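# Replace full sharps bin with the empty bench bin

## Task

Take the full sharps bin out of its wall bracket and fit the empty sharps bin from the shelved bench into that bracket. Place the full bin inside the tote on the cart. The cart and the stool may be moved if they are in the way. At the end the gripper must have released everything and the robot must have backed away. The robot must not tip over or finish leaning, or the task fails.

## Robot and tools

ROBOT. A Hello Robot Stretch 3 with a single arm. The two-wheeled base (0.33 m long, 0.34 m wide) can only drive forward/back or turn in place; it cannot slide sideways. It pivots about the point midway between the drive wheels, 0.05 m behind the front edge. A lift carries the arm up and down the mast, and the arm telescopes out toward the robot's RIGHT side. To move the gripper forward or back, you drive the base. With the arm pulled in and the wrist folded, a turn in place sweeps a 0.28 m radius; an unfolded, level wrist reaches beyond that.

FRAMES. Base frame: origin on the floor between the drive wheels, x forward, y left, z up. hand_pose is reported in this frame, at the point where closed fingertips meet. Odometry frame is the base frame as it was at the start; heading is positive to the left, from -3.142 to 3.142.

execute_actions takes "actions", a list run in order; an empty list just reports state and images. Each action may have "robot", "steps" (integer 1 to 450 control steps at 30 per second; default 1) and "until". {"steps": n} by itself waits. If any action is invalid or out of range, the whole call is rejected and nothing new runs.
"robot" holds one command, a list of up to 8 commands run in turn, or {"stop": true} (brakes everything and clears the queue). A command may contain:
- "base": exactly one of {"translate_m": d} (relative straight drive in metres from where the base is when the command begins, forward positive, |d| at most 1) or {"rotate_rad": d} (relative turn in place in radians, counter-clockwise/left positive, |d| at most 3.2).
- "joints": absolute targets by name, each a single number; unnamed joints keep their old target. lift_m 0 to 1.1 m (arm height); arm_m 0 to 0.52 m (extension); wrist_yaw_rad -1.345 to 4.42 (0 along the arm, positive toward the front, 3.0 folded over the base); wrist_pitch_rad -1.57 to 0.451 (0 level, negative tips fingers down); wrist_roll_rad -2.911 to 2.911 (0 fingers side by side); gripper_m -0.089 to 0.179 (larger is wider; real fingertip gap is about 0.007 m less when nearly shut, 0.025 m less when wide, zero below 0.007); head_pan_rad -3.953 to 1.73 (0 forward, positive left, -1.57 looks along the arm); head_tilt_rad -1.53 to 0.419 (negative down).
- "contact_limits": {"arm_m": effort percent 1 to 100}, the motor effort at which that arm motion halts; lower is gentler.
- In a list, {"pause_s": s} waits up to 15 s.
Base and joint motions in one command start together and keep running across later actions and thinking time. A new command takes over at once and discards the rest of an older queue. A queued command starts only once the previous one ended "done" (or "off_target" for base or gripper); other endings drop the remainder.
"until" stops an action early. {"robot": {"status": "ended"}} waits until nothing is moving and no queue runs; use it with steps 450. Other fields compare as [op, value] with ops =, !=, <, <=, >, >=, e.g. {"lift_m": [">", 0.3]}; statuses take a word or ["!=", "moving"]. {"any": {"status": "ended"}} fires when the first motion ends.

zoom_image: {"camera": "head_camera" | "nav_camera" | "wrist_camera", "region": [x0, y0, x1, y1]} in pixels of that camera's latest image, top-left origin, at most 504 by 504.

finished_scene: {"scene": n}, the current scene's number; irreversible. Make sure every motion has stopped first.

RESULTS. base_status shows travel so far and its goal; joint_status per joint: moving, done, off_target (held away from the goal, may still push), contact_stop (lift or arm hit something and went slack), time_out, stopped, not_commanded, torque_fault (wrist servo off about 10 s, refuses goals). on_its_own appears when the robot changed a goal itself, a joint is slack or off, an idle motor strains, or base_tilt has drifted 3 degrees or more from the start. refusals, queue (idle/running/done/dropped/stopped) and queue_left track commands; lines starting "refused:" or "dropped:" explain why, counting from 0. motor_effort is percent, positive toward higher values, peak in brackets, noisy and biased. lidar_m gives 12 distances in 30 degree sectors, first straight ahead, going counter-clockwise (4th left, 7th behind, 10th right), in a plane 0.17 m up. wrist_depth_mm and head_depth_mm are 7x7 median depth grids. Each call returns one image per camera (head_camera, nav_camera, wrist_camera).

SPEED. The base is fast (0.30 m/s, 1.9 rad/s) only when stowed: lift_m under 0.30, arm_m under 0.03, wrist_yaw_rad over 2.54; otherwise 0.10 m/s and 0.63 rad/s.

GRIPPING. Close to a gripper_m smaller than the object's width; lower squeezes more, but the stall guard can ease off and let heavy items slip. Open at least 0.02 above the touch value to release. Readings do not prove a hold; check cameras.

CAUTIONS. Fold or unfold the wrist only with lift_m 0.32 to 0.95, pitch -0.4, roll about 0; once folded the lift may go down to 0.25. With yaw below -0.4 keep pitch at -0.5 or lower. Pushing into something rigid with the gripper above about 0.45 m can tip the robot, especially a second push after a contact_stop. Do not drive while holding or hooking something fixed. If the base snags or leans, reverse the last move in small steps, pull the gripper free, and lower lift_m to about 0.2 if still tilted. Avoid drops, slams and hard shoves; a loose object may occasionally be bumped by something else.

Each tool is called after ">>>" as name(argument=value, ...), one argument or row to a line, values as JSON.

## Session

>>> execute_actions(
  actions=[],
)

Scene clock: 0.00 s.
robot.base_odometry: x=+0.000 y=+0.000 heading=+0.000 (m, m, rad; robot's odometry frame)
robot.turned_by_wheels: +0.000 (rad since the last result)
robot.turned_by_imu: +0.000 (rad since the last result)
robot.base_tilt: forward=-0.6 right=+1.5 (deg)
robot.lidar_m: 1.72 1.75 1.98 1.87 1.85 1.70 2.34 2.31 2.48 1.33 1.31 1.41
robot.head_depth_mm: 1801 2610 2788 2761 2779 2821 2270 / 1789 2648 2853 2825 2742 2755 2288 / 1698 2580 2702 2676 2668 2652 2282 / 1622 2580 2569 2589 2536 2514 2305 / 1550 2466 2465 2441 2446 2421 2208 / 1542 2402 2368 2377 2314 1676 2212 / 1538 2287 2286 2257 2268 1685 2177
robot.base_status: not_commanded
robot.joint_positions: lift_m=+0.563 arm_m=-0.001 wrist_yaw_rad=+2.912 wrist_pitch_rad=-0.377 wrist_roll_rad=-0.011 gripper_m=+0.037 head_pan_rad=-0.005 head_tilt_rad=-0.011
robot.joint_goals: lift_m=+0.563 arm_m=-0.001 wrist_yaw_rad=+2.912 wrist_pitch_rad=-0.377 wrist_roll_rad=-0.011 gripper_m=+0.037 head_pan_rad=-0.005 head_tilt_rad=-0.011
robot.joint_status: lift_m=not_commanded arm_m=not_commanded wrist_yaw_rad=not_commanded wrist_pitch_rad=not_commanded wrist_roll_rad=not_commanded gripper_m=not_commanded head_pan_rad=not_commanded head_tilt_rad=not_commanded
robot.measured_speeds: translate_m=+0.000 rotate_rad=+0.000 lift_m=+0.000 arm_m=+0.000 wrist_yaw_rad=+0.000 wrist_pitch_rad=+0.000 wrist_roll_rad=+0.000 head_pan_rad=+0.000 head_tilt_rad=+0.000
robot: refusals=0 queue=idle queue_left=0
robot.motor_effort: left_wheel=+1 right_wheel=+0 lift_m=+40 arm_m=+0 wrist_yaw_rad=+1 wrist_pitch_rad=+6 wrist_roll_rad=+0 gripper_m=+0 head_pan_rad=+1 head_tilt_rad=+2 (%)
robot.hand_pose: x=+0.0310 y=+0.0790 z=+0.5846 quat_wxyz=(+0.211, +0.701, +0.053, +0.679) (m; robot's base frame)
robot.wrist_depth_mm: - - - - - - - / - - - - - - - / - - - - - - - / - - - - - - - / 986 - - - - - - / 809 828 806 847 866 883 920 / 712 737 740 736 740 782 768
pictures: head_camera (sideways: a quarter turn clockwise sets it upright), nav_camera (sideways: a quarter turn counterclockwise sets it upright), wrist_camera
camera_calibration (this result's frames):
head_camera: T_world_to_cam=[[0.029836, 0.0167523, -0.999414, 1.32161], [-0.0467086, 0.998791, 0.0153475, -0.0157014], [0.998463, 0.0462233, 0.0305824, -0.0846204], [0, 0, 0, 1]] pos_world=[0.0443252, -0.00254624, 1.32367]
nav_camera: T_world_to_cam=[[-0.0179457, -0.0325802, 0.999308, -1.25626], [0.00621092, -0.999453, -0.0324734, 0.0912375], [0.99982, 0.00562387, 0.0181383, -0.0677909], [0, 0, 0, 1]] pos_world=[0.0446674, 0.0506396, 1.25959]
wrist_camera: T_world_to_cam=[[0.976415, -0.211567, 0.0430511, -0.0414828], [-0.0805702, -0.542055, -0.836471, 0.562631], [0.200306, 0.813274, -0.546317, 0.415241], [0, 0, 0, 1]] pos_world=[0.00266051, -0.041504, 0.699264]
Images, in order (width x height): head_camera 896x504, nav_camera 672x504, wrist_camera 644x364.

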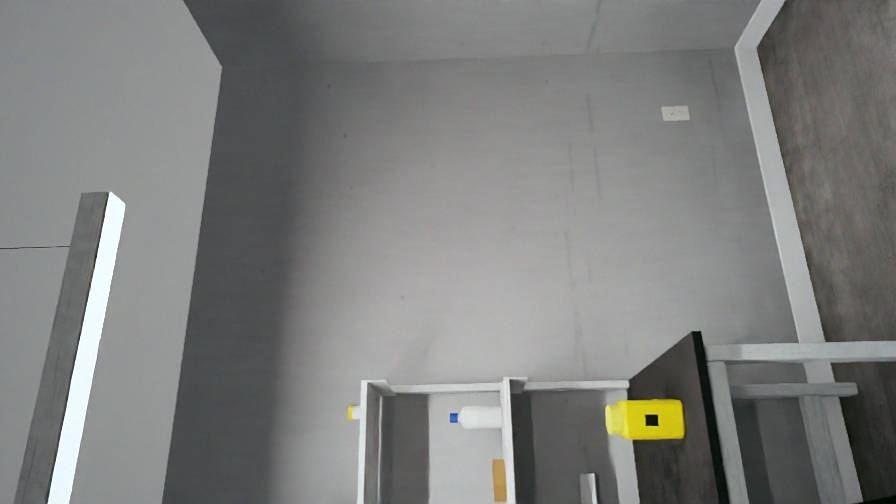

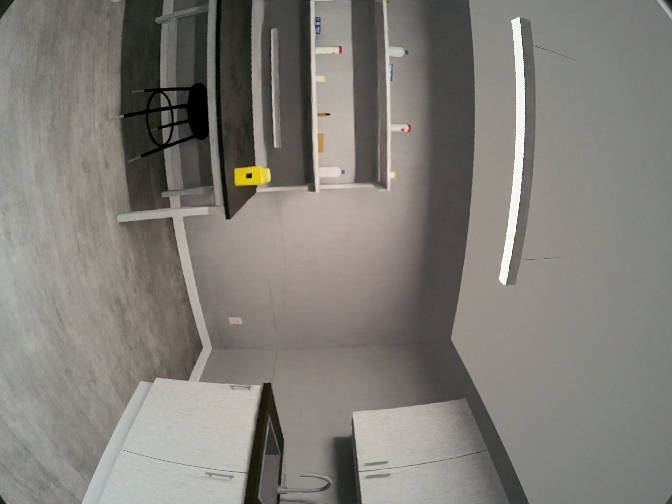

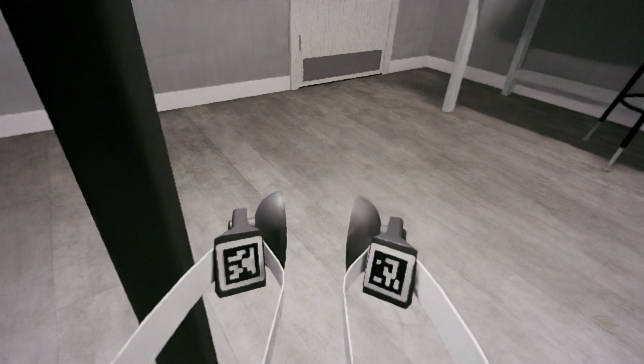

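>>> execute_actions(
  actions=[
    {"robot":{"joints":{"lift_m":0.28,"head_pan_rad":-2.9,"head_tilt_rad":-0.3}},"steps":150,"until":{"robot":{"status":"ended"}}},
  ],
)

Scene clock: 3.63 s.
robot.base_odometry: x=+0.000 y=+0.000 heading=+0.000 (m, m, rad; robot's odometry frame)
robot.turned_by_wheels: +0.000 (rad since the last result)
robot.turned_by_imu: -0.001 (rad since the last result)
robot.base_tilt: forward=-0.6 right=+1.6 (deg)
robot.lidar_m: 1.72 1.76 1.99 1.87 1.85 1.71 2.33 2.31 2.48 1.33 1.31 1.41
robot.head_depth_mm: 2109 2220 2310 2449 2540 1976 1545 / 2086 2156 2276 2398 2503 2000 1557 / 2074 2149 2254 2379 2485 2007 1560 / 2036 2119 2243 2355 2450 2035 1566 / 2015 2108 2167 2311 2435 2062 1577 / 1974 2053 2148 2276 2372 2080 1584 / 1931 2044 2117 2249 2335 2091 1593
robot.base_status: not_commanded
robot.joint_positions: lift_m=+0.280 arm_m=-0.001 wrist_yaw_rad=+2.912 wrist_pitch_rad=-0.377 wrist_roll_rad=-0.011 gripper_m=+0.037 head_pan_rad=-2.893 head_tilt_rad=-0.296
robot.joint_goals: lift_m=+0.280 arm_m=-0.001 wrist_yaw_rad=+2.912 wrist_pitch_rad=-0.377 wrist_roll_rad=-0.011 gripper_m=+0.037 head_pan_rad=-2.900 head_tilt_rad=-0.300
robot.joint_status: lift_m=done arm_m=not_commanded wrist_yaw_rad=not_commanded wrist_pitch_rad=not_commanded wrist_roll_rad=not_commanded gripper_m=not_commanded head_pan_rad=done head_tilt_rad=done
robot.measured_speeds: translate_m=+0.000 rotate_rad=+0.000 lift_m=+0.000 arm_m=+0.000 wrist_yaw_rad=+0.000 wrist_pitch_rad=+0.000 wrist_roll_rad=+0.000 head_pan_rad=+0.000 head_tilt_rad=+0.000
robot: refusals=0 queue=done queue_left=0
robot.motor_effort: left_wheel=+1(1) right_wheel=+0(0) lift_m=+28(41) arm_m=+0(0) wrist_yaw_rad=+0(1) wrist_pitch_rad=+6(6) wrist_roll_rad=+0(0) gripper_m=+0(1) head_pan_rad=-3(34) head_tilt_rad=-2(17) (%)
robot.hand_pose: x=+0.0310 y=+0.0790 z=+0.3023 quat_wxyz=(+0.211, +0.701, +0.054, +0.679) (m; robot's base frame)
robot.wrist_depth_mm: - - - - - - - / - - - - - - - / 894 - 966 996 - - - / 704 - 741 766 780 790 807 / 588 - 619 603 643 637 648 / 482 498 - 510 522 525 536 / - - - 451 445 452 463
pictures: head_camera (sideways: a quarter turn clockwise sets it upright), nav_camera (sideways: a quarter turn counterclockwise sets it upright), wrist_camera
camera_calibration (this result's frames):
head_camera: T_world_to_cam=[[0.248709, 0.0457503, -0.967497, 1.27836], [0.289445, -0.95675, 0.0291639, -0.0357311], [-0.924319, -0.28729, -0.251195, 0.29391], [0, 0, 0, 1]] pos_world=[-0.035931, -0.00823359, 1.31168]
nav_camera: T_world_to_cam=[[-0.263692, -0.0332831, 0.964033, -1.20847], [-0.247324, 0.968328, -0.034219, 0.0950443], [-0.932361, -0.247451, -0.263572, 0.310705], [0, 0, 0, 1]] pos_world=[-0.00546809, -0.0553713, 1.25015]
wrist_camera: T_world_to_cam=[[0.976418, -0.211554, 0.0430459, -0.0293299], [-0.0806303, -0.542312, -0.836299, 0.326476], [0.200267, 0.813107, -0.546581, 0.261161], [0, 0, 0, 1]] pos_world=[0.00266037, -0.0415046, 0.417039]
Images, in order (width x height): head_camera 896x504, nav_camera 672x504, wrist_camera 644x364.

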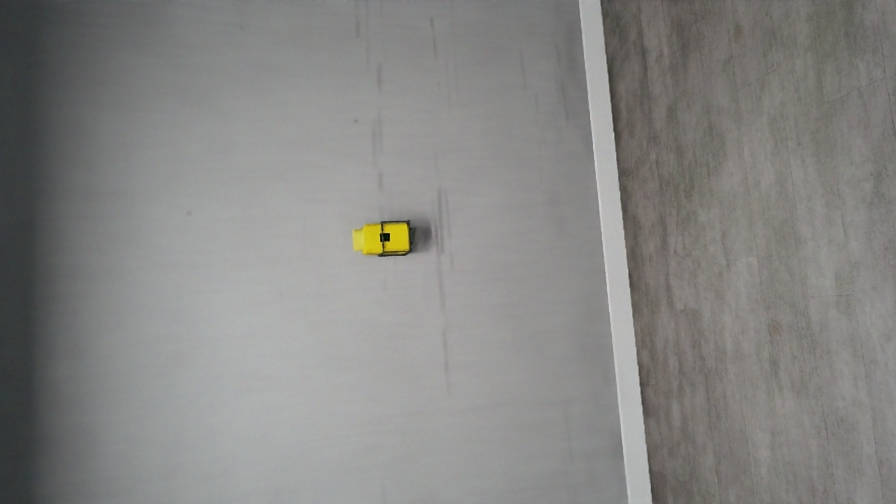

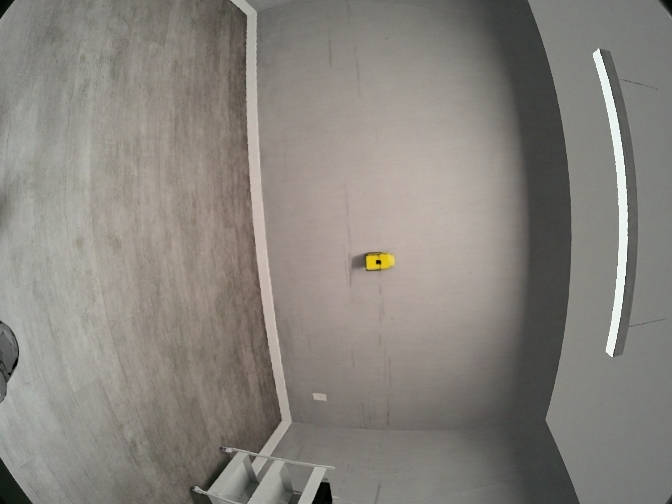

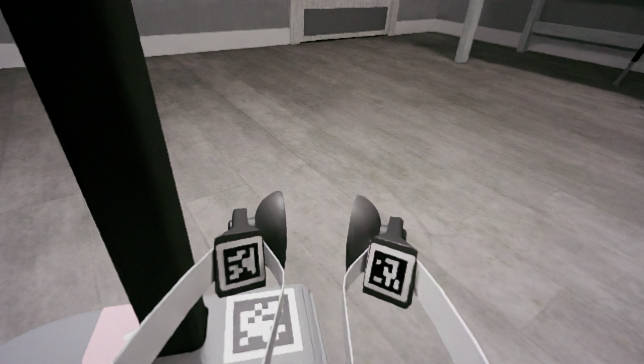

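>>> execute_actions(
  actions=[
    {"robot":[{"base":{"rotate_rad":0.225}},{"base":{"translate_m":-1.0}},{"base":{"translate_m":-0.63}},{"base":{"rotate_rad":-1.358},"joints":{"lift_m":0.94,"wrist_pitch_rad":-0.4,"head_pan_rad":-1.57,"head_tilt_rad":-0.5}},{"joints":{"wrist_yaw_rad":0.0,"gripper_m":0.16}},{"joints":{"wrist_pitch_rad":0.0,"arm_m":0.08}}],"steps":450,"until":{"robot":{"status":"ended"}}},
    {"steps":300,"until":{"robot":{"status":"ended"}}},
  ],
)

Scene clock: 28.30 s.
robot.base_odometry: x=-1.589 y=-0.363 heading=-1.133 (m, m, rad; robot's odometry frame)
robot.turned_by_wheels: -1.133 (rad since the last result)
robot.turned_by_imu: -1.157 (rad since the last result)
robot.base_tilt: forward=-0.5 right=+1.5 (deg)
robot.lidar_m: 2.23 2.01 2.36 3.35 2.13 1.15 1.13 0.98 0.73 0.71 0.74 1.03
robot.head_depth_mm: 566 609 663 724 - - - / 568 612 664 718 - - - / 568 614 669 629 - - - / 571 620 672 725 817 917 1039 / 576 621 677 742 832 922 1048 / 577 624 680 745 826 925 1059 / 580 627 682 752 829 933 1062
robot.base_status: done (rotate_rad -1.3578 of -1.3580)
robot.joint_positions: lift_m=+0.940 arm_m=+0.080 wrist_yaw_rad=+0.002 wrist_pitch_rad=-0.026 wrist_roll_rad=-0.011 gripper_m=+0.160 head_pan_rad=-1.577 head_tilt_rad=-0.495
robot.joint_goals: lift_m=+0.940 arm_m=+0.080 wrist_yaw_rad=+0.000 wrist_pitch_rad=+0.000 wrist_roll_rad=-0.011 gripper_m=+0.160 head_pan_rad=-1.570 head_tilt_rad=-0.500
robot.joint_status: lift_m=done arm_m=done wrist_yaw_rad=done wrist_pitch_rad=done wrist_roll_rad=not_commanded gripper_m=done head_pan_rad=done head_tilt_rad=done
robot.measured_speeds: translate_m=+0.000 rotate_rad=+0.000 lift_m=+0.000 arm_m=+0.000 wrist_yaw_rad=+0.000 wrist_pitch_rad=+0.000 wrist_roll_rad=+0.000 head_pan_rad=+0.000 head_tilt_rad=+0.000
robot: refusals=0 queue=done queue_left=0
robot.motor_effort: left_wheel=+4(9) right_wheel=-4(11) lift_m=+52(53) arm_m=+4(4) wrist_yaw_rad=-2(5) wrist_pitch_rad=+10(9) wrist_roll_rad=+0(0) gripper_m=+0(84) head_pan_rad=+4(37) head_tilt_rad=-2(15) (%)
robot.hand_pose: x=-0.0209 y=-0.4802 z=+1.0476 quat_wxyz=(+0.711, +0.010, -0.703, -0.009) (m; robot's base frame)
robot.wrist_depth_mm: 367 364 358 358 351 348 343 / 379 372 374 365 363 362 361 / 395 391 386 378 374 367 364 / 412 403 398 294 390 384 382 / 425 416 418 297 400 401 394 / - 442 431 315 422 - 411 / 460 457 448 321 439 435 430
pictures: head_camera (sideways: a quarter turn clockwise sets it upright), nav_camera (sideways: a quarter turn counterclockwise sets it upright), wrist_camera
camera_calibration (this result's frames):
head_camera: T_world_to_cam=[[0.0195748, 0.437864, -0.898828, 1.19012], [0.998778, 0.0322324, 0.0374535, -0.0508417], [0.045371, -0.898463, -0.436698, 0.529411], [0, 0, 0, 1]] pos_world=[0.0034634, -0.0438145, 1.30281]
nav_camera: T_world_to_cam=[[-0.0354113, -0.448312, 0.893176, -1.11738], [-0.999361, 0.0115871, -0.0338053, 0.0990843], [0.00480604, -0.893802, -0.448436, 0.545569], [0, 0, 0, 1]] pos_world=[0.0568312, -0.014451, 1.24602]
wrist_camera: T_world_to_cam=[[-0.998935, -0.00281812, 0.0460577, -0.0732951], [-0.0455067, 0.225459, -0.973189, 1.15511], [-0.00764158, -0.974249, -0.225347, -0.0656356], [0, 0, 0, 1]] pos_world=[-0.0211534, -0.324582, 1.11272]
Images, in order (width x height): head_camera 896x504, nav_camera 672x504, wrist_camera 644x364.

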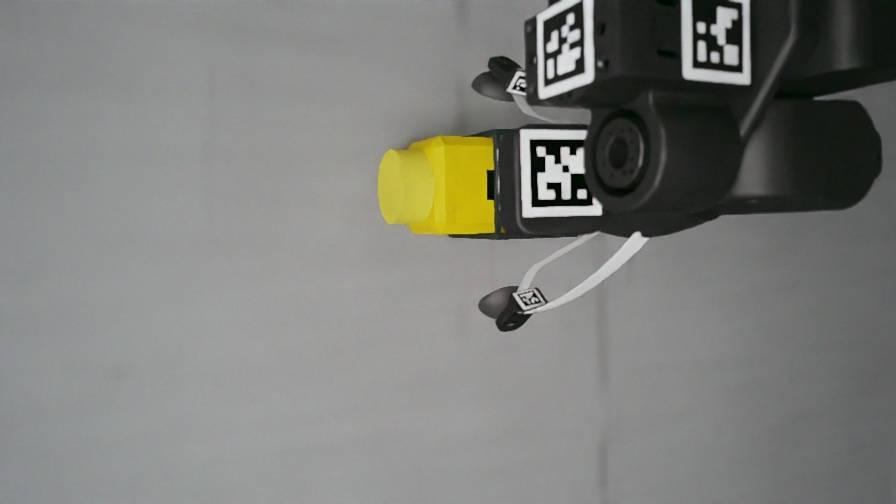

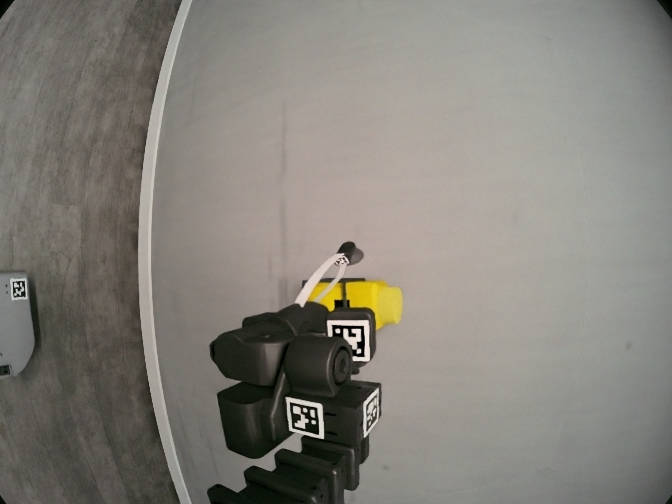

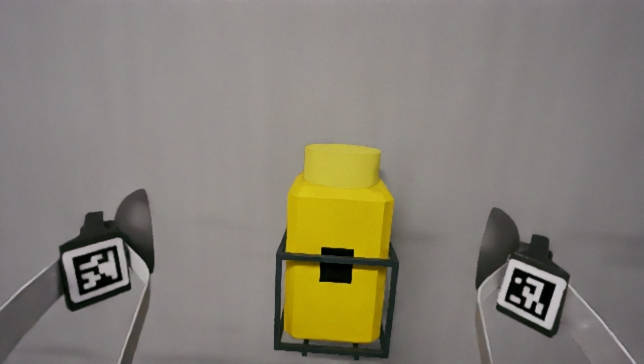

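>>> execute_actions(
  actions=[],
)

Scene clock: 30.20 s.
robot.base_odometry: x=-1.589 y=-0.363 heading=-1.133 (m, m, rad; robot's odometry frame)
robot.turned_by_wheels: +0.000 (rad since the last result)
robot.turned_by_imu: +0.000 (rad since the last result)
robot.base_tilt: forward=-0.5 right=+1.6 (deg)
robot.lidar_m: 2.23 2.00 2.36 3.35 2.12 1.15 1.13 0.98 0.73 0.71 0.74 1.04
robot.head_depth_mm: 564 609 664 724 - - - / 567 610 666 719 - - - / 567 615 670 629 - - - / 572 618 671 724 813 915 1039 / 575 620 678 743 834 917 1047 / 578 624 679 747 827 925 1059 / 579 626 683 750 831 934 1065
robot.base_status: done (rotate_rad -1.3578 of -1.3580)
robot.joint_positions: lift_m=+0.940 arm_m=+0.080 wrist_yaw_rad=+0.002 wrist_pitch_rad=-0.026 wrist_roll_rad=-0.011 gripper_m=+0.160 head_pan_rad=-1.577 head_tilt_rad=-0.495
robot.joint_goals: lift_m=+0.940 arm_m=+0.080 wrist_yaw_rad=+0.000 wrist_pitch_rad=+0.000 wrist_roll_rad=-0.011 gripper_m=+0.160 head_pan_rad=-1.570 head_tilt_rad=-0.500
robot.joint_status: lift_m=done arm_m=done wrist_yaw_rad=done wrist_pitch_rad=done wrist_roll_rad=not_commanded gripper_m=done head_pan_rad=done head_tilt_rad=done
robot.measured_speeds: translate_m=+0.000 rotate_rad=+0.000 lift_m=+0.000 arm_m=+0.000 wrist_yaw_rad=+0.000 wrist_pitch_rad=+0.000 wrist_roll_rad=+0.000 head_pan_rad=+0.000 head_tilt_rad=+0.000
robot: refusals=0 queue=done queue_left=0
robot.motor_effort: left_wheel=+3(3) right_wheel=-5(5) lift_m=+52(51) arm_m=+3(4) wrist_yaw_rad=-2(2) wrist_pitch_rad=+10(9) wrist_roll_rad=+0(0) gripper_m=-1(1) head_pan_rad=+3(3) head_tilt_rad=-2(2) (%)
robot.hand_pose: x=-0.0209 y=-0.4802 z=+1.0476 quat_wxyz=(+0.711, +0.010, -0.703, -0.009) (m; robot's base frame)
robot.wrist_depth_mm: 366 362 357 355 350 349 343 / 382 371 373 364 362 358 357 / 396 392 384 375 378 370 374 / 408 407 397 295 387 388 384 / 423 414 420 300 402 395 398 / - 443 430 311 418 - 413 / 462 457 455 321 436 436 426
pictures: head_camera (sideways: a quarter turn clockwise sets it upright), nav_camera (sideways: a quarter turn counterclockwise sets it upright), wrist_camera
camera_calibration (this result's frames):
head_camera: T_world_to_cam=[[0.0195748, 0.437864, -0.898828, 1.19012], [0.998778, 0.0322323, 0.0374535, -0.0508417], [0.0453708, -0.898463, -0.436698, 0.529411], [0, 0, 0, 1]] pos_world=[0.00346339, -0.0438145, 1.30281]
nav_camera: T_world_to_cam=[[-0.0354114, -0.448312, 0.893176, -1.11738], [-0.999361, 0.0115872, -0.0338053, 0.0990843], [0.00480593, -0.893802, -0.448436, 0.545569], [0, 0, 0, 1]] pos_world=[0.0568312, -0.014451, 1.24602]
wrist_camera: T_world_to_cam=[[-0.998935, -0.0028182, 0.0460579, -0.0732953], [-0.0455069, 0.225459, -0.973189, 1.15511], [-0.00764155, -0.974248, -0.225347, -0.0656353], [0, 0, 0, 1]] pos_world=[-0.0211534, -0.324582, 1.11272]
Images, in order (width x height): head_camera 896x504, nav_camera 672x504, wrist_camera 644x364.

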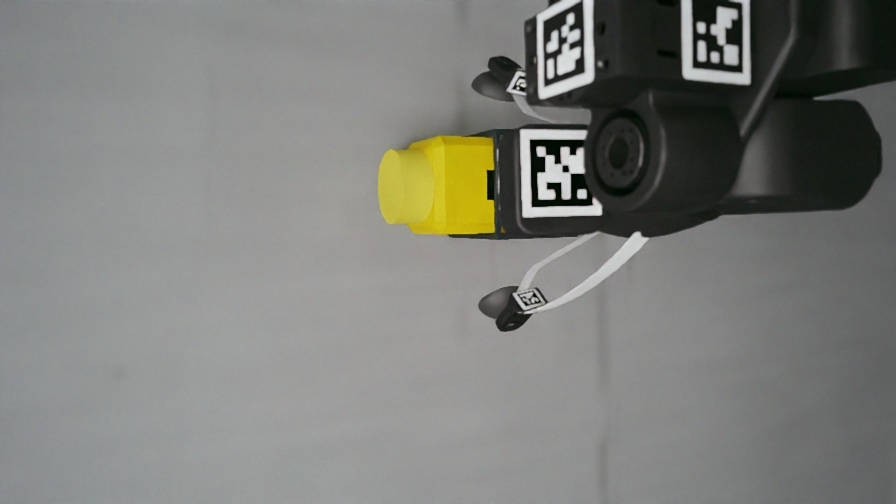

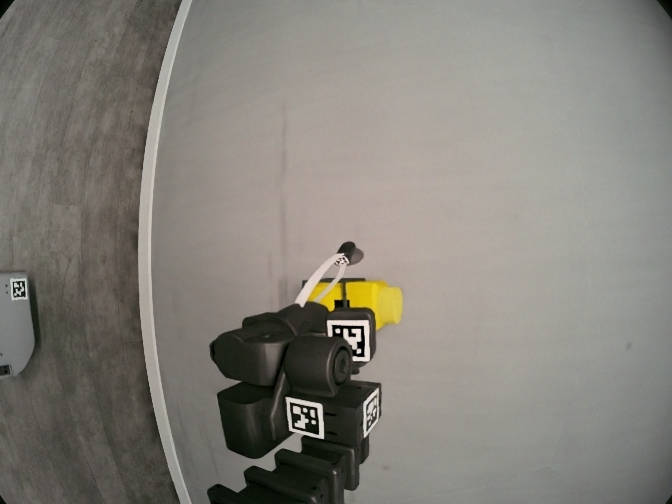

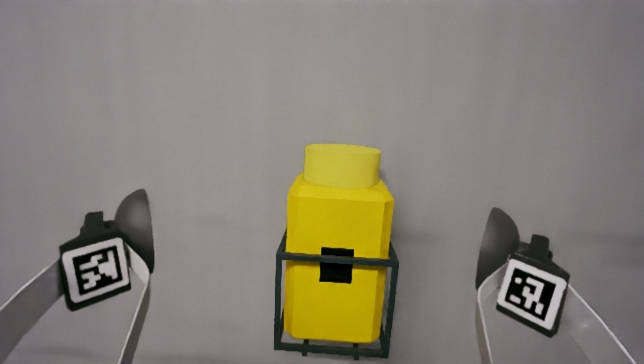

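>>> execute_actions(
  actions=[
    {"robot":{"base":{"rotate_rad":-0.03},"joints":{"lift_m":0.952,"arm_m":0.19}},"steps":200,"until":{"robot":{"status":"ended"}}},
  ],
)

Scene clock: 35.17 s.
robot.base_odometry: x=-1.589 y=-0.363 heading=-1.163 (m, m, rad; robot's odometry frame)
robot.turned_by_wheels: -0.030 (rad since the last result)
robot.turned_by_imu: -0.031 (rad since the last result)
robot.base_tilt: forward=-0.6 right=+1.6 (deg)
robot.lidar_m: 2.23 2.01 2.29 3.36 2.20 1.16 1.12 1.01 0.74 0.71 0.74 1.00
robot.head_depth_mm: 569 615 668 - - 908 1028 / 569 614 671 - - 905 1028 / 570 616 671 - - 916 1030 / 572 618 670 707 818 913 1036 / 571 617 673 737 819 913 1038 / 573 619 674 738 820 918 1045 / 573 620 674 741 818 917 1046
robot.base_status: done (rotate_rad -0.0298 of -0.0300)
robot.joint_positions: lift_m=+0.952 arm_m=+0.190 wrist_yaw_rad=+0.002 wrist_pitch_rad=-0.025 wrist_roll_rad=-0.011 gripper_m=+0.160 head_pan_rad=-1.577 head_tilt_rad=-0.495
robot.joint_goals: lift_m=+0.952 arm_m=+0.190 wrist_yaw_rad=+0.000 wrist_pitch_rad=+0.000 wrist_roll_rad=-0.011 gripper_m=+0.160 head_pan_rad=-1.570 head_tilt_rad=-0.500
robot.joint_status: lift_m=done arm_m=done wrist_yaw_rad=done wrist_pitch_rad=done wrist_roll_rad=not_commanded gripper_m=done head_pan_rad=done head_tilt_rad=done
robot.measured_speeds: translate_m=+0.000 rotate_rad=+0.000 lift_m=+0.000 arm_m=+0.000 wrist_yaw_rad=+0.000 wrist_pitch_rad=+0.000 wrist_roll_rad=+0.000 head_pan_rad=+0.000 head_tilt_rad=+0.000
robot: refusals=0 queue=done queue_left=0
robot.motor_effort: left_wheel=+4(8) right_wheel=-5(10) lift_m=+51(52) arm_m=+4(3) wrist_yaw_rad=-1(2) wrist_pitch_rad=+9(9) wrist_roll_rad=+0(0) gripper_m=-1(0) head_pan_rad=+3(2) head_tilt_rad=-2(1) (%)
robot.hand_pose: x=-0.0210 y=-0.5903 z=+1.0598 quat_wxyz=(+0.711, +0.010, -0.703, -0.009) (m; robot's base frame)
robot.wrist_depth_mm: 255 254 252 254 252 252 250 / 262 264 262 261 261 259 259 / 273 272 270 270 268 270 271 / 283 278 281 231 281 279 277 / 293 292 288 191 289 287 290 / - 307 298 189 298 - 299 / 320 316 205 195 312 316 317
pictures: head_camera (sideways: a quarter turn clockwise sets it upright), nav_camera (sideways: a quarter turn counterclockwise sets it upright), wrist_camera
camera_calibration (this result's frames):
head_camera: T_world_to_cam=[[0.0195748, 0.437864, -0.898828, 1.19012], [0.998778, 0.0322323, 0.0374535, -0.0508417], [0.0453708, -0.898463, -0.436698, 0.529411], [0, 0, 0, 1]] pos_world=[0.00346339, -0.0438145, 1.30281]
nav_camera: T_world_to_cam=[[-0.0354114, -0.448312, 0.893176, -1.11738], [-0.999361, 0.0115872, -0.0338053, 0.0990843], [0.00480593, -0.893802, -0.448436, 0.545569], [0, 0, 0, 1]] pos_world=[0.0568312, -0.014451, 1.24602]
wrist_camera: T_world_to_cam=[[-0.998936, -0.00237341, 0.0460585, -0.07401], [-0.0454144, 0.224591, -0.973394, 1.19153], [-0.00803408, -0.97445, -0.22446, -0.171138], [0, 0, 0, 1]] pos_world=[-0.0211937, -0.434548, 1.12482]
Images, in order (width x height): head_camera 896x504, nav_camera 672x504, wrist_camera 644x364.

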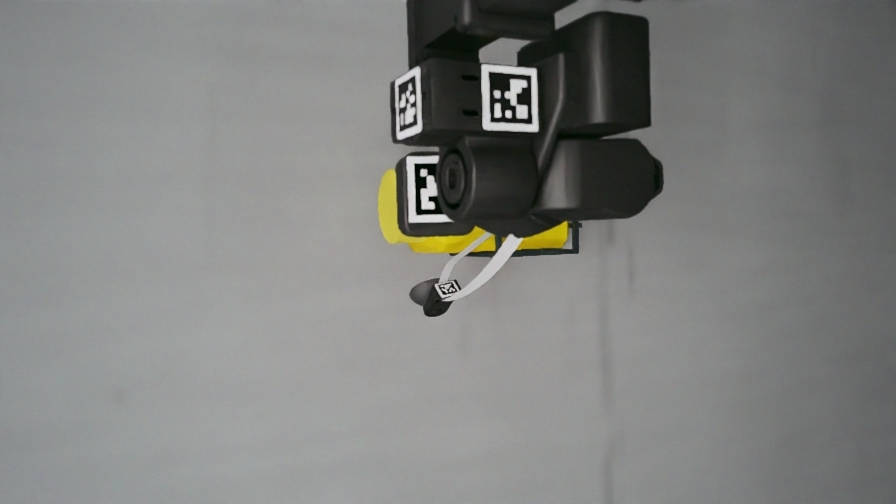

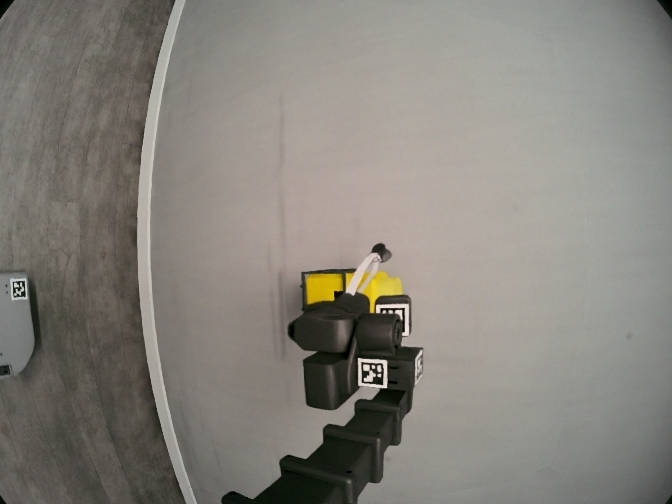

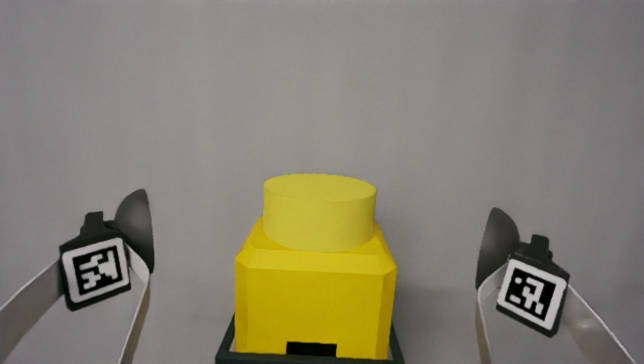

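>>> zoom_image(
  camera="wrist_camera",
  region=[100, 140, 540, 364],
)

Region (100, 140, 540, 364) of wrist_camera's 644x364 image, scaled by 1.145; it fills the top 257 rows of this view, and the rest is white.

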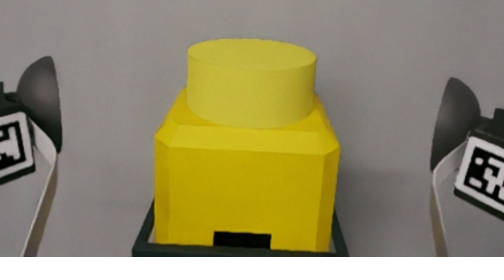

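>>> execute_actions(
  actions=[
    {"robot":{"joints":{"lift_m":0.953,"arm_m":0.26,"gripper_m":0.12}},"steps":200,"until":{"robot":{"status":"ended"}}},
  ],
)

Scene clock: 38.50 s.
robot.base_odometry: x=-1.589 y=-0.363 heading=-1.163 (m, m, rad; robot's odometry frame)
robot.turned_by_wheels: +0.000 (rad since the last result)
robot.turned_by_imu: -0.001 (rad since the last result)
robot.base_tilt: forward=-0.6 right=+1.6 (deg)
robot.lidar_m: 2.23 2.01 2.29 3.35 2.19 1.16 1.13 1.01 0.74 0.71 0.74 1.00
robot.head_depth_mm: 568 614 668 - 821 905 1029 / 569 615 661 - 831 909 1029 / 571 616 662 - 831 913 1031 / 571 616 670 731 805 914 1036 / 574 616 672 738 817 914 1035 / 573 619 673 741 818 916 1038 / 573 620 674 740 820 918 1043
robot.base_status: done (rotate_rad -0.0298 of -0.0300)
robot.joint_positions: lift_m=+0.953 arm_m=+0.260 wrist_yaw_rad=+0.002 wrist_pitch_rad=-0.025 wrist_roll_rad=-0.011 gripper_m=+0.120 head_pan_rad=-1.577 head_tilt_rad=-0.495
robot.joint_goals: lift_m=+0.953 arm_m=+0.260 wrist_yaw_rad=+0.000 wrist_pitch_rad=+0.000 wrist_roll_rad=-0.011 gripper_m=+0.120 head_pan_rad=-1.570 head_tilt_rad=-0.500
robot.joint_status: lift_m=done arm_m=done wrist_yaw_rad=done wrist_pitch_rad=done wrist_roll_rad=not_commanded gripper_m=done head_pan_rad=done head_tilt_rad=done
robot.measured_speeds: translate_m=+0.000 rotate_rad=+0.000 lift_m=+0.000 arm_m=+0.000 wrist_yaw_rad=+0.000 wrist_pitch_rad=+0.000 wrist_roll_rad=+0.000 head_pan_rad=+0.000 head_tilt_rad=+0.000
robot: refusals=0 queue=done queue_left=0
robot.motor_effort: left_wheel=+4(4) right_wheel=-5(5) lift_m=+52(51) arm_m=+3(2) wrist_yaw_rad=-2(1) wrist_pitch_rad=+9(9) wrist_roll_rad=+0(0) gripper_m=+0(81) head_pan_rad=+3(3) head_tilt_rad=-1(2) (%)
robot.hand_pose: x=-0.0210 y=-0.6603 z=+1.0608 quat_wxyz=(+0.711, +0.010, -0.703, -0.009) (m; robot's base frame)
robot.wrist_depth_mm: 188 188 187 188 187 187 186 / 195 194 194 193 192 194 193 / 202 202 201 201 199 199 199 / 211 208 209 206 208 206 207 / 218 216 188 141 211 212 214 / 224 229 137 121 221 220 222 / 238 236 124 123 131 234 232
pictures: head_camera (sideways: a quarter turn clockwise sets it upright), nav_camera (sideways: a quarter turn counterclockwise sets it upright), wrist_camera
camera_calibration (this result's frames):
head_camera: T_world_to_cam=[[0.0195747, 0.437864, -0.898828, 1.19012], [0.998778, 0.0322325, 0.0374535, -0.0508417], [0.0453711, -0.898463, -0.436698, 0.529411], [0, 0, 0, 1]] pos_world=[0.0034634, -0.0438145, 1.30281]
nav_camera: T_world_to_cam=[[-0.0354113, -0.448312, 0.893176, -1.11738], [-0.999361, 0.011587, -0.0338053, 0.0990843], [0.00480615, -0.893802, -0.448436, 0.545569], [0, 0, 0, 1]] pos_world=[0.0568312, -0.014451, 1.24602]
wrist_camera: T_world_to_cam=[[-0.998936, -0.0023554, 0.0460584, -0.0742144], [-0.0454106, 0.224559, -0.973402, 1.20821], [-0.0080501, -0.974458, -0.224427, -0.239169], [0, 0, 0, 1]] pos_world=[-0.0211953, -0.504549, 1.12581]
Images, in order (width x height): head_camera 896x504, nav_camera 672x504, wrist_camera 644x364.

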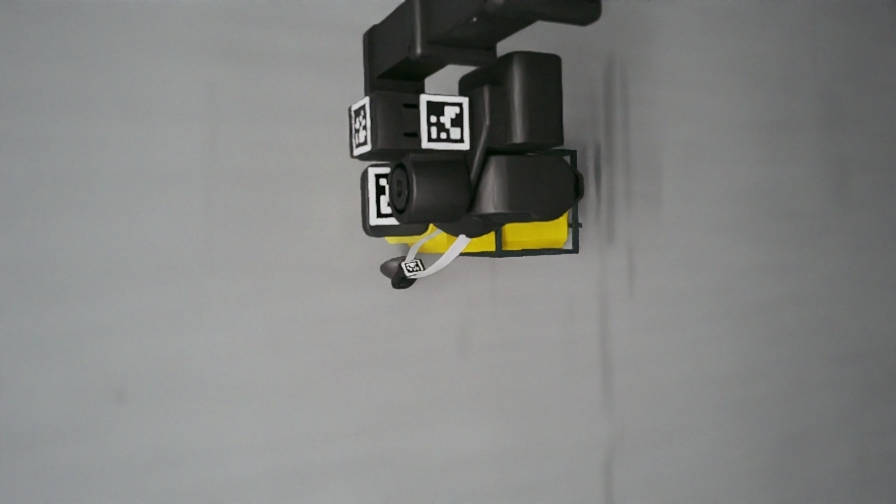

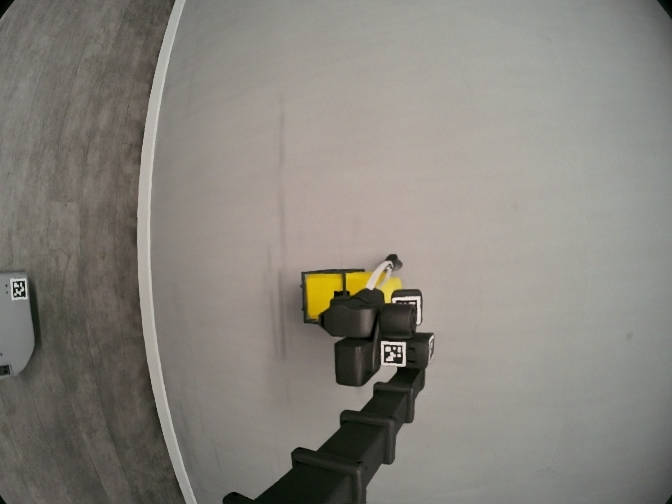

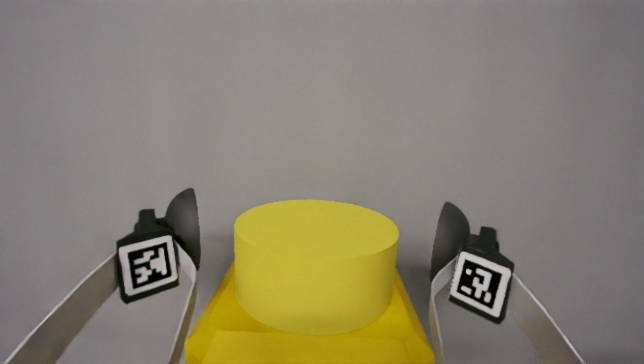

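>>> execute_actions(
  actions=[
    {"robot":{"joints":{"gripper_m":0.046}},"steps":100,"until":{"robot":{"status":"ended"}}},
    {"robot":{"joints":{"lift_m":0.975}},"steps":100,"until":{"robot":{"status":"ended"}}},
  ],
)

Scene clock: 41.90 s.
robot.base_odometry: x=-1.589 y=-0.363 heading=-1.163 (m, m, rad; robot's odometry frame)
robot.turned_by_wheels: +0.000 (rad since the last result)
robot.turned_by_imu: -0.001 (rad since the last result)
robot.base_tilt: forward=-0.6 right=+1.6 (deg)
robot.lidar_m: 2.23 2.01 2.29 3.36 2.19 1.16 1.13 1.01 0.74 0.71 0.74 1.00
robot.head_depth_mm: 567 614 659 - 816 909 1029 / 568 614 652 - 815 911 1028 / 570 616 658 - 828 908 1032 / 571 616 664 725 801 913 1041 / 571 617 672 736 816 913 1039 / 573 620 673 738 815 915 1045 / 573 619 674 739 820 918 1044
robot.base_status: done (rotate_rad -0.0298 of -0.0300)
robot.joint_positions: lift_m=+0.974 arm_m=+0.260 wrist_yaw_rad=+0.002 wrist_pitch_rad=-0.065 wrist_roll_rad=-0.011 gripper_m=+0.047 head_pan_rad=-1.577 head_tilt_rad=-0.495
robot.joint_goals: lift_m=+0.975 arm_m=+0.260 wrist_yaw_rad=+0.000 wrist_pitch_rad=+0.000 wrist_roll_rad=-0.011 gripper_m=+0.046 head_pan_rad=-1.570 head_tilt_rad=-0.500
robot.joint_status: lift_m=done arm_m=done wrist_yaw_rad=done wrist_pitch_rad=done wrist_roll_rad=not_commanded gripper_m=done head_pan_rad=done head_tilt_rad=done
robot.measured_speeds: translate_m=+0.000 rotate_rad=+0.000 lift_m=+0.000 arm_m=+0.000 wrist_yaw_rad=+0.000 wrist_pitch_rad=+0.000 wrist_roll_rad=+0.000 head_pan_rad=+0.000 head_tilt_rad=+0.000
robot: refusals=0 queue=done queue_left=0
robot.motor_effort: left_wheel=+4(4) right_wheel=-5(5) lift_m=+56(58) arm_m=+2(4) wrist_yaw_rad=-2(1) wrist_pitch_rad=+24(26) wrist_roll_rad=+0(0) gripper_m=-16(86) head_pan_rad=+4(3) head_tilt_rad=-2(1) (%)
robot.hand_pose: x=-0.0210 y=-0.6589 z=+1.0724 quat_wxyz=(+0.711, +0.024, -0.702, -0.023) (m; robot's base frame)
robot.wrist_depth_mm: 185 186 185 185 184 183 182 / 194 192 193 192 191 191 190 / 201 201 200 200 199 199 199 / 211 210 209 207 208 208 208 / 220 218 139 143 171 216 216 / 232 231 130 118 132 227 226 / 242 243 124 122 135 239 238
pictures: head_camera (sideways: a quarter turn clockwise sets it upright), nav_camera (sideways: a quarter turn counterclockwise sets it upright), wrist_camera
camera_calibration (this result's frames):
head_camera: T_world_to_cam=[[0.0195748, 0.437864, -0.898828, 1.19012], [0.998778, 0.0322323, 0.0374535, -0.0508417], [0.0453708, -0.898463, -0.436698, 0.529411], [0, 0, 0, 1]] pos_world=[0.00346339, -0.0438145, 1.30281]
nav_camera: T_world_to_cam=[[-0.0354114, -0.448312, 0.893176, -1.11738], [-0.999361, 0.0115872, -0.0338053, 0.0990843], [0.00480593, -0.893802, -0.448436, 0.545569], [0, 0, 0, 1]] pos_world=[0.0568312, -0.014451, 1.24602]
wrist_camera: T_world_to_cam=[[-0.998933, -0.00419747, 0.0459934, -0.0758938], [-0.045472, 0.26364, -0.963549, 1.23433], [-0.00808124, -0.964612, -0.26355, -0.186781], [0, 0, 0, 1]] pos_world=[-0.0211947, -0.505909, 1.1436]
Images, in order (width x height): head_camera 896x504, nav_camera 672x504, wrist_camera 644x364.

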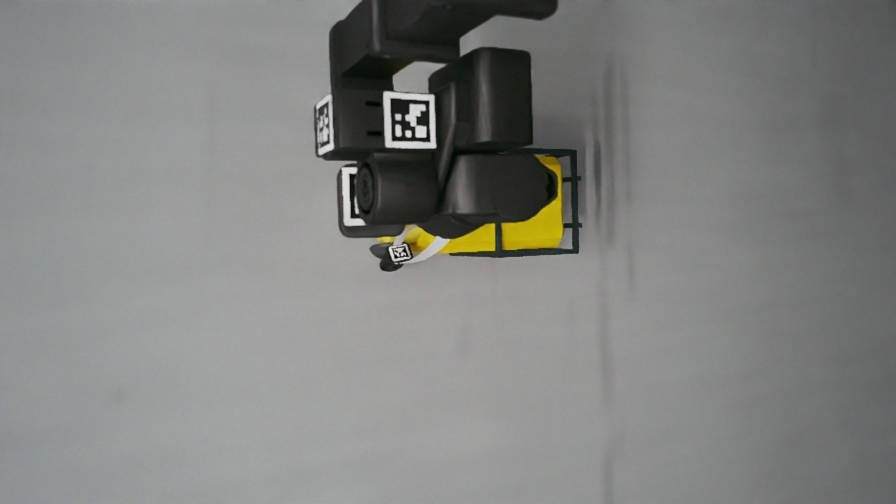

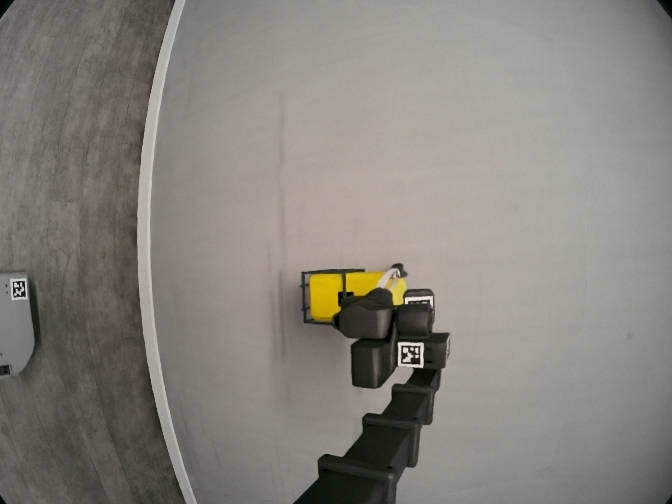

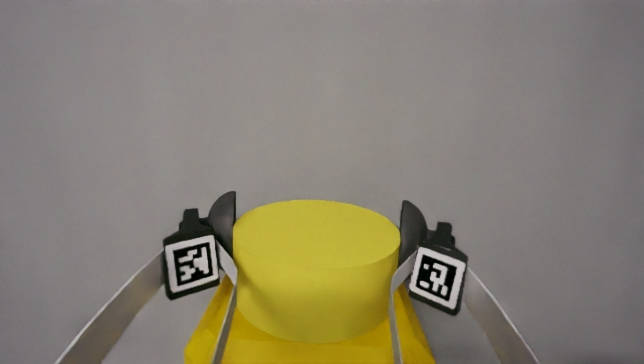

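>>> execute_actions(
  actions=[
    {"robot":{"joints":{"gripper_m":0.039}},"steps":60,"until":{"robot":{"status":"ended"}}},
    {"robot":{"joints":{"lift_m":1.095,"wrist_pitch_rad":0.03,"head_tilt_rad":-0.4}},"steps":200,"until":{"robot":{"status":"ended"}}},
  ],
)

Scene clock: 44.70 s.
robot.base_odometry: x=-1.589 y=-0.363 heading=-1.163 (m, m, rad; robot's odometry frame)
robot.turned_by_wheels: +0.000 (rad since the last result)
robot.turned_by_imu: -0.001 (rad since the last result)
robot.base_tilt: forward=-0.6 right=+1.6 (deg)
robot.lidar_m: 2.23 2.00 2.28 3.35 2.19 1.16 1.13 1.01 0.74 0.71 0.74 1.00
robot.head_depth_mm: 575 600 648 707 762 830 912 / 577 597 - 705 763 835 913 / 575 604 - 605 747 835 919 / 577 615 646 612 751 834 920 / 578 616 658 709 770 837 924 / 580 619 662 713 772 840 926 / 582 618 661 714 775 848 928
robot.base_status: done (rotate_rad -0.0298 of -0.0300)
robot.joint_positions: lift_m=+1.094 arm_m=+0.260 wrist_yaw_rad=+0.002 wrist_pitch_rad=-0.047 wrist_roll_rad=-0.011 gripper_m=+0.040 head_pan_rad=-1.577 head_tilt_rad=-0.409
robot.joint_goals: lift_m=+1.095 arm_m=+0.260 wrist_yaw_rad=+0.000 wrist_pitch_rad=+0.030 wrist_roll_rad=-0.011 gripper_m=+0.039 head_pan_rad=-1.570 head_tilt_rad=-0.400
robot.joint_status: lift_m=done arm_m=done wrist_yaw_rad=done wrist_pitch_rad=off_target wrist_roll_rad=not_commanded gripper_m=done head_pan_rad=done head_tilt_rad=done
robot.measured_speeds: translate_m=+0.000 rotate_rad=+0.000 lift_m=+0.000 arm_m=+0.000 wrist_yaw_rad=+0.000 wrist_pitch_rad=+0.000 wrist_roll_rad=+0.000 head_pan_rad=+0.000 head_tilt_rad=+0.000
robot: refusals=0 queue=dropped queue_left=0
robot.motor_effort: left_wheel=+4(4) right_wheel=-5(4) lift_m=+57(58) arm_m=+2(2) wrist_yaw_rad=-2(1) wrist_pitch_rad=+28(30) wrist_roll_rad=+0(0) gripper_m=-17(54) head_pan_rad=+3(3) head_tilt_rad=+3(12) (%)
robot.hand_pose: x=-0.0210 y=-0.6596 z=+1.1971 quat_wxyz=(+0.711, +0.017, -0.703, -0.016) (m; robot's base frame)
robot.wrist_depth_mm: 186 186 185 185 185 184 184 / 193 194 192 192 192 191 190 / 202 200 201 201 199 198 198 / 210 209 208 208 207 206 208 / 219 218 138 142 158 216 215 / 229 230 129 117 130 225 223 / 240 239 122 120 133 236 235
pictures: head_camera (sideways: a quarter turn clockwise sets it upright), nav_camera (sideways: a quarter turn counterclockwise sets it upright), wrist_camera
camera_calibration (this result's frames):
head_camera: T_world_to_cam=[[0.0190921, 0.359327, -0.933016, 1.23473], [0.998797, 0.0353011, 0.0340335, -0.0463933], [0.0451657, -0.932544, -0.358221, 0.427288], [0, 0, 0, 1]] pos_world=[0.00346506, -0.0435703, 1.30667]
nav_camera: T_world_to_cam=[[-0.0349314, -0.370221, 0.928287, -1.16319], [-0.999379, 0.00866986, -0.0341488, 0.0995354], [0.00459448, -0.928903, -0.370294, 0.443883], [0, 0, 0, 1]] pos_world=[0.0568023, -0.0191763, 1.24754]
wrist_camera: T_world_to_cam=[[-0.998934, -0.00335558, 0.0460326, -0.0811204], [-0.0454463, 0.24558, -0.96831, 1.34852], [-0.00805545, -0.96937, -0.245471, -0.179377], [0, 0, 0, 1]] pos_world=[-0.0211938, -0.505323, 1.26548]
Images, in order (width x height): head_camera 896x504, nav_camera 672x504, wrist_camera 644x364.

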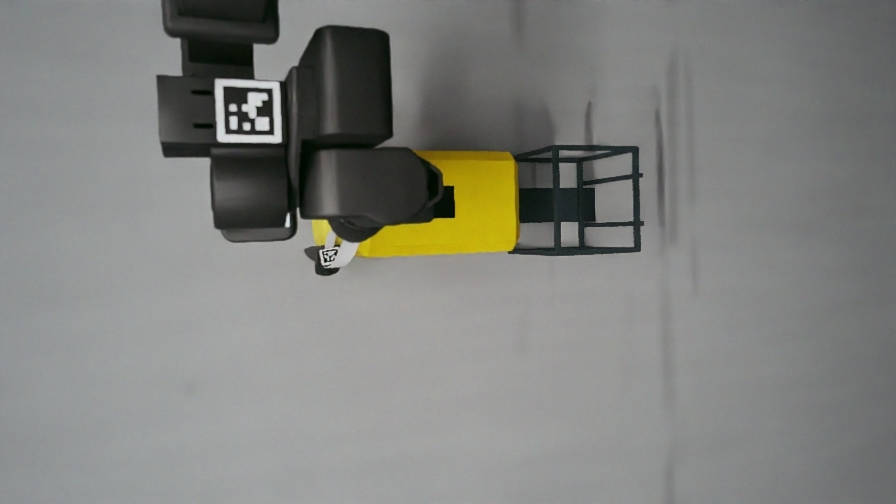

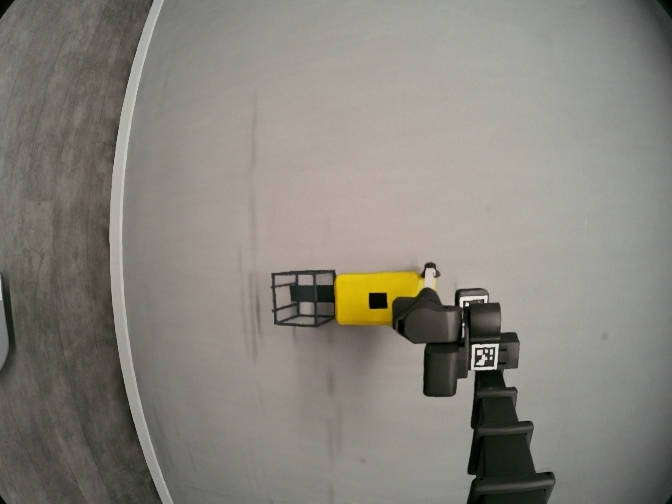

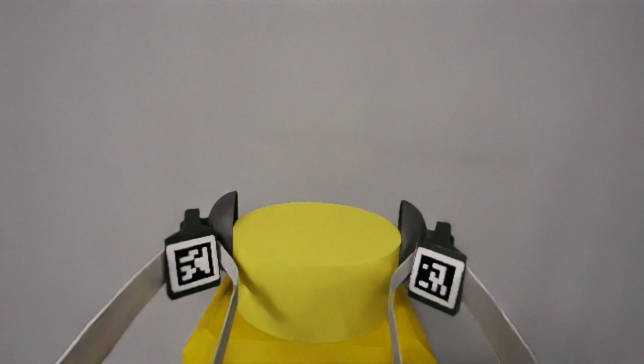

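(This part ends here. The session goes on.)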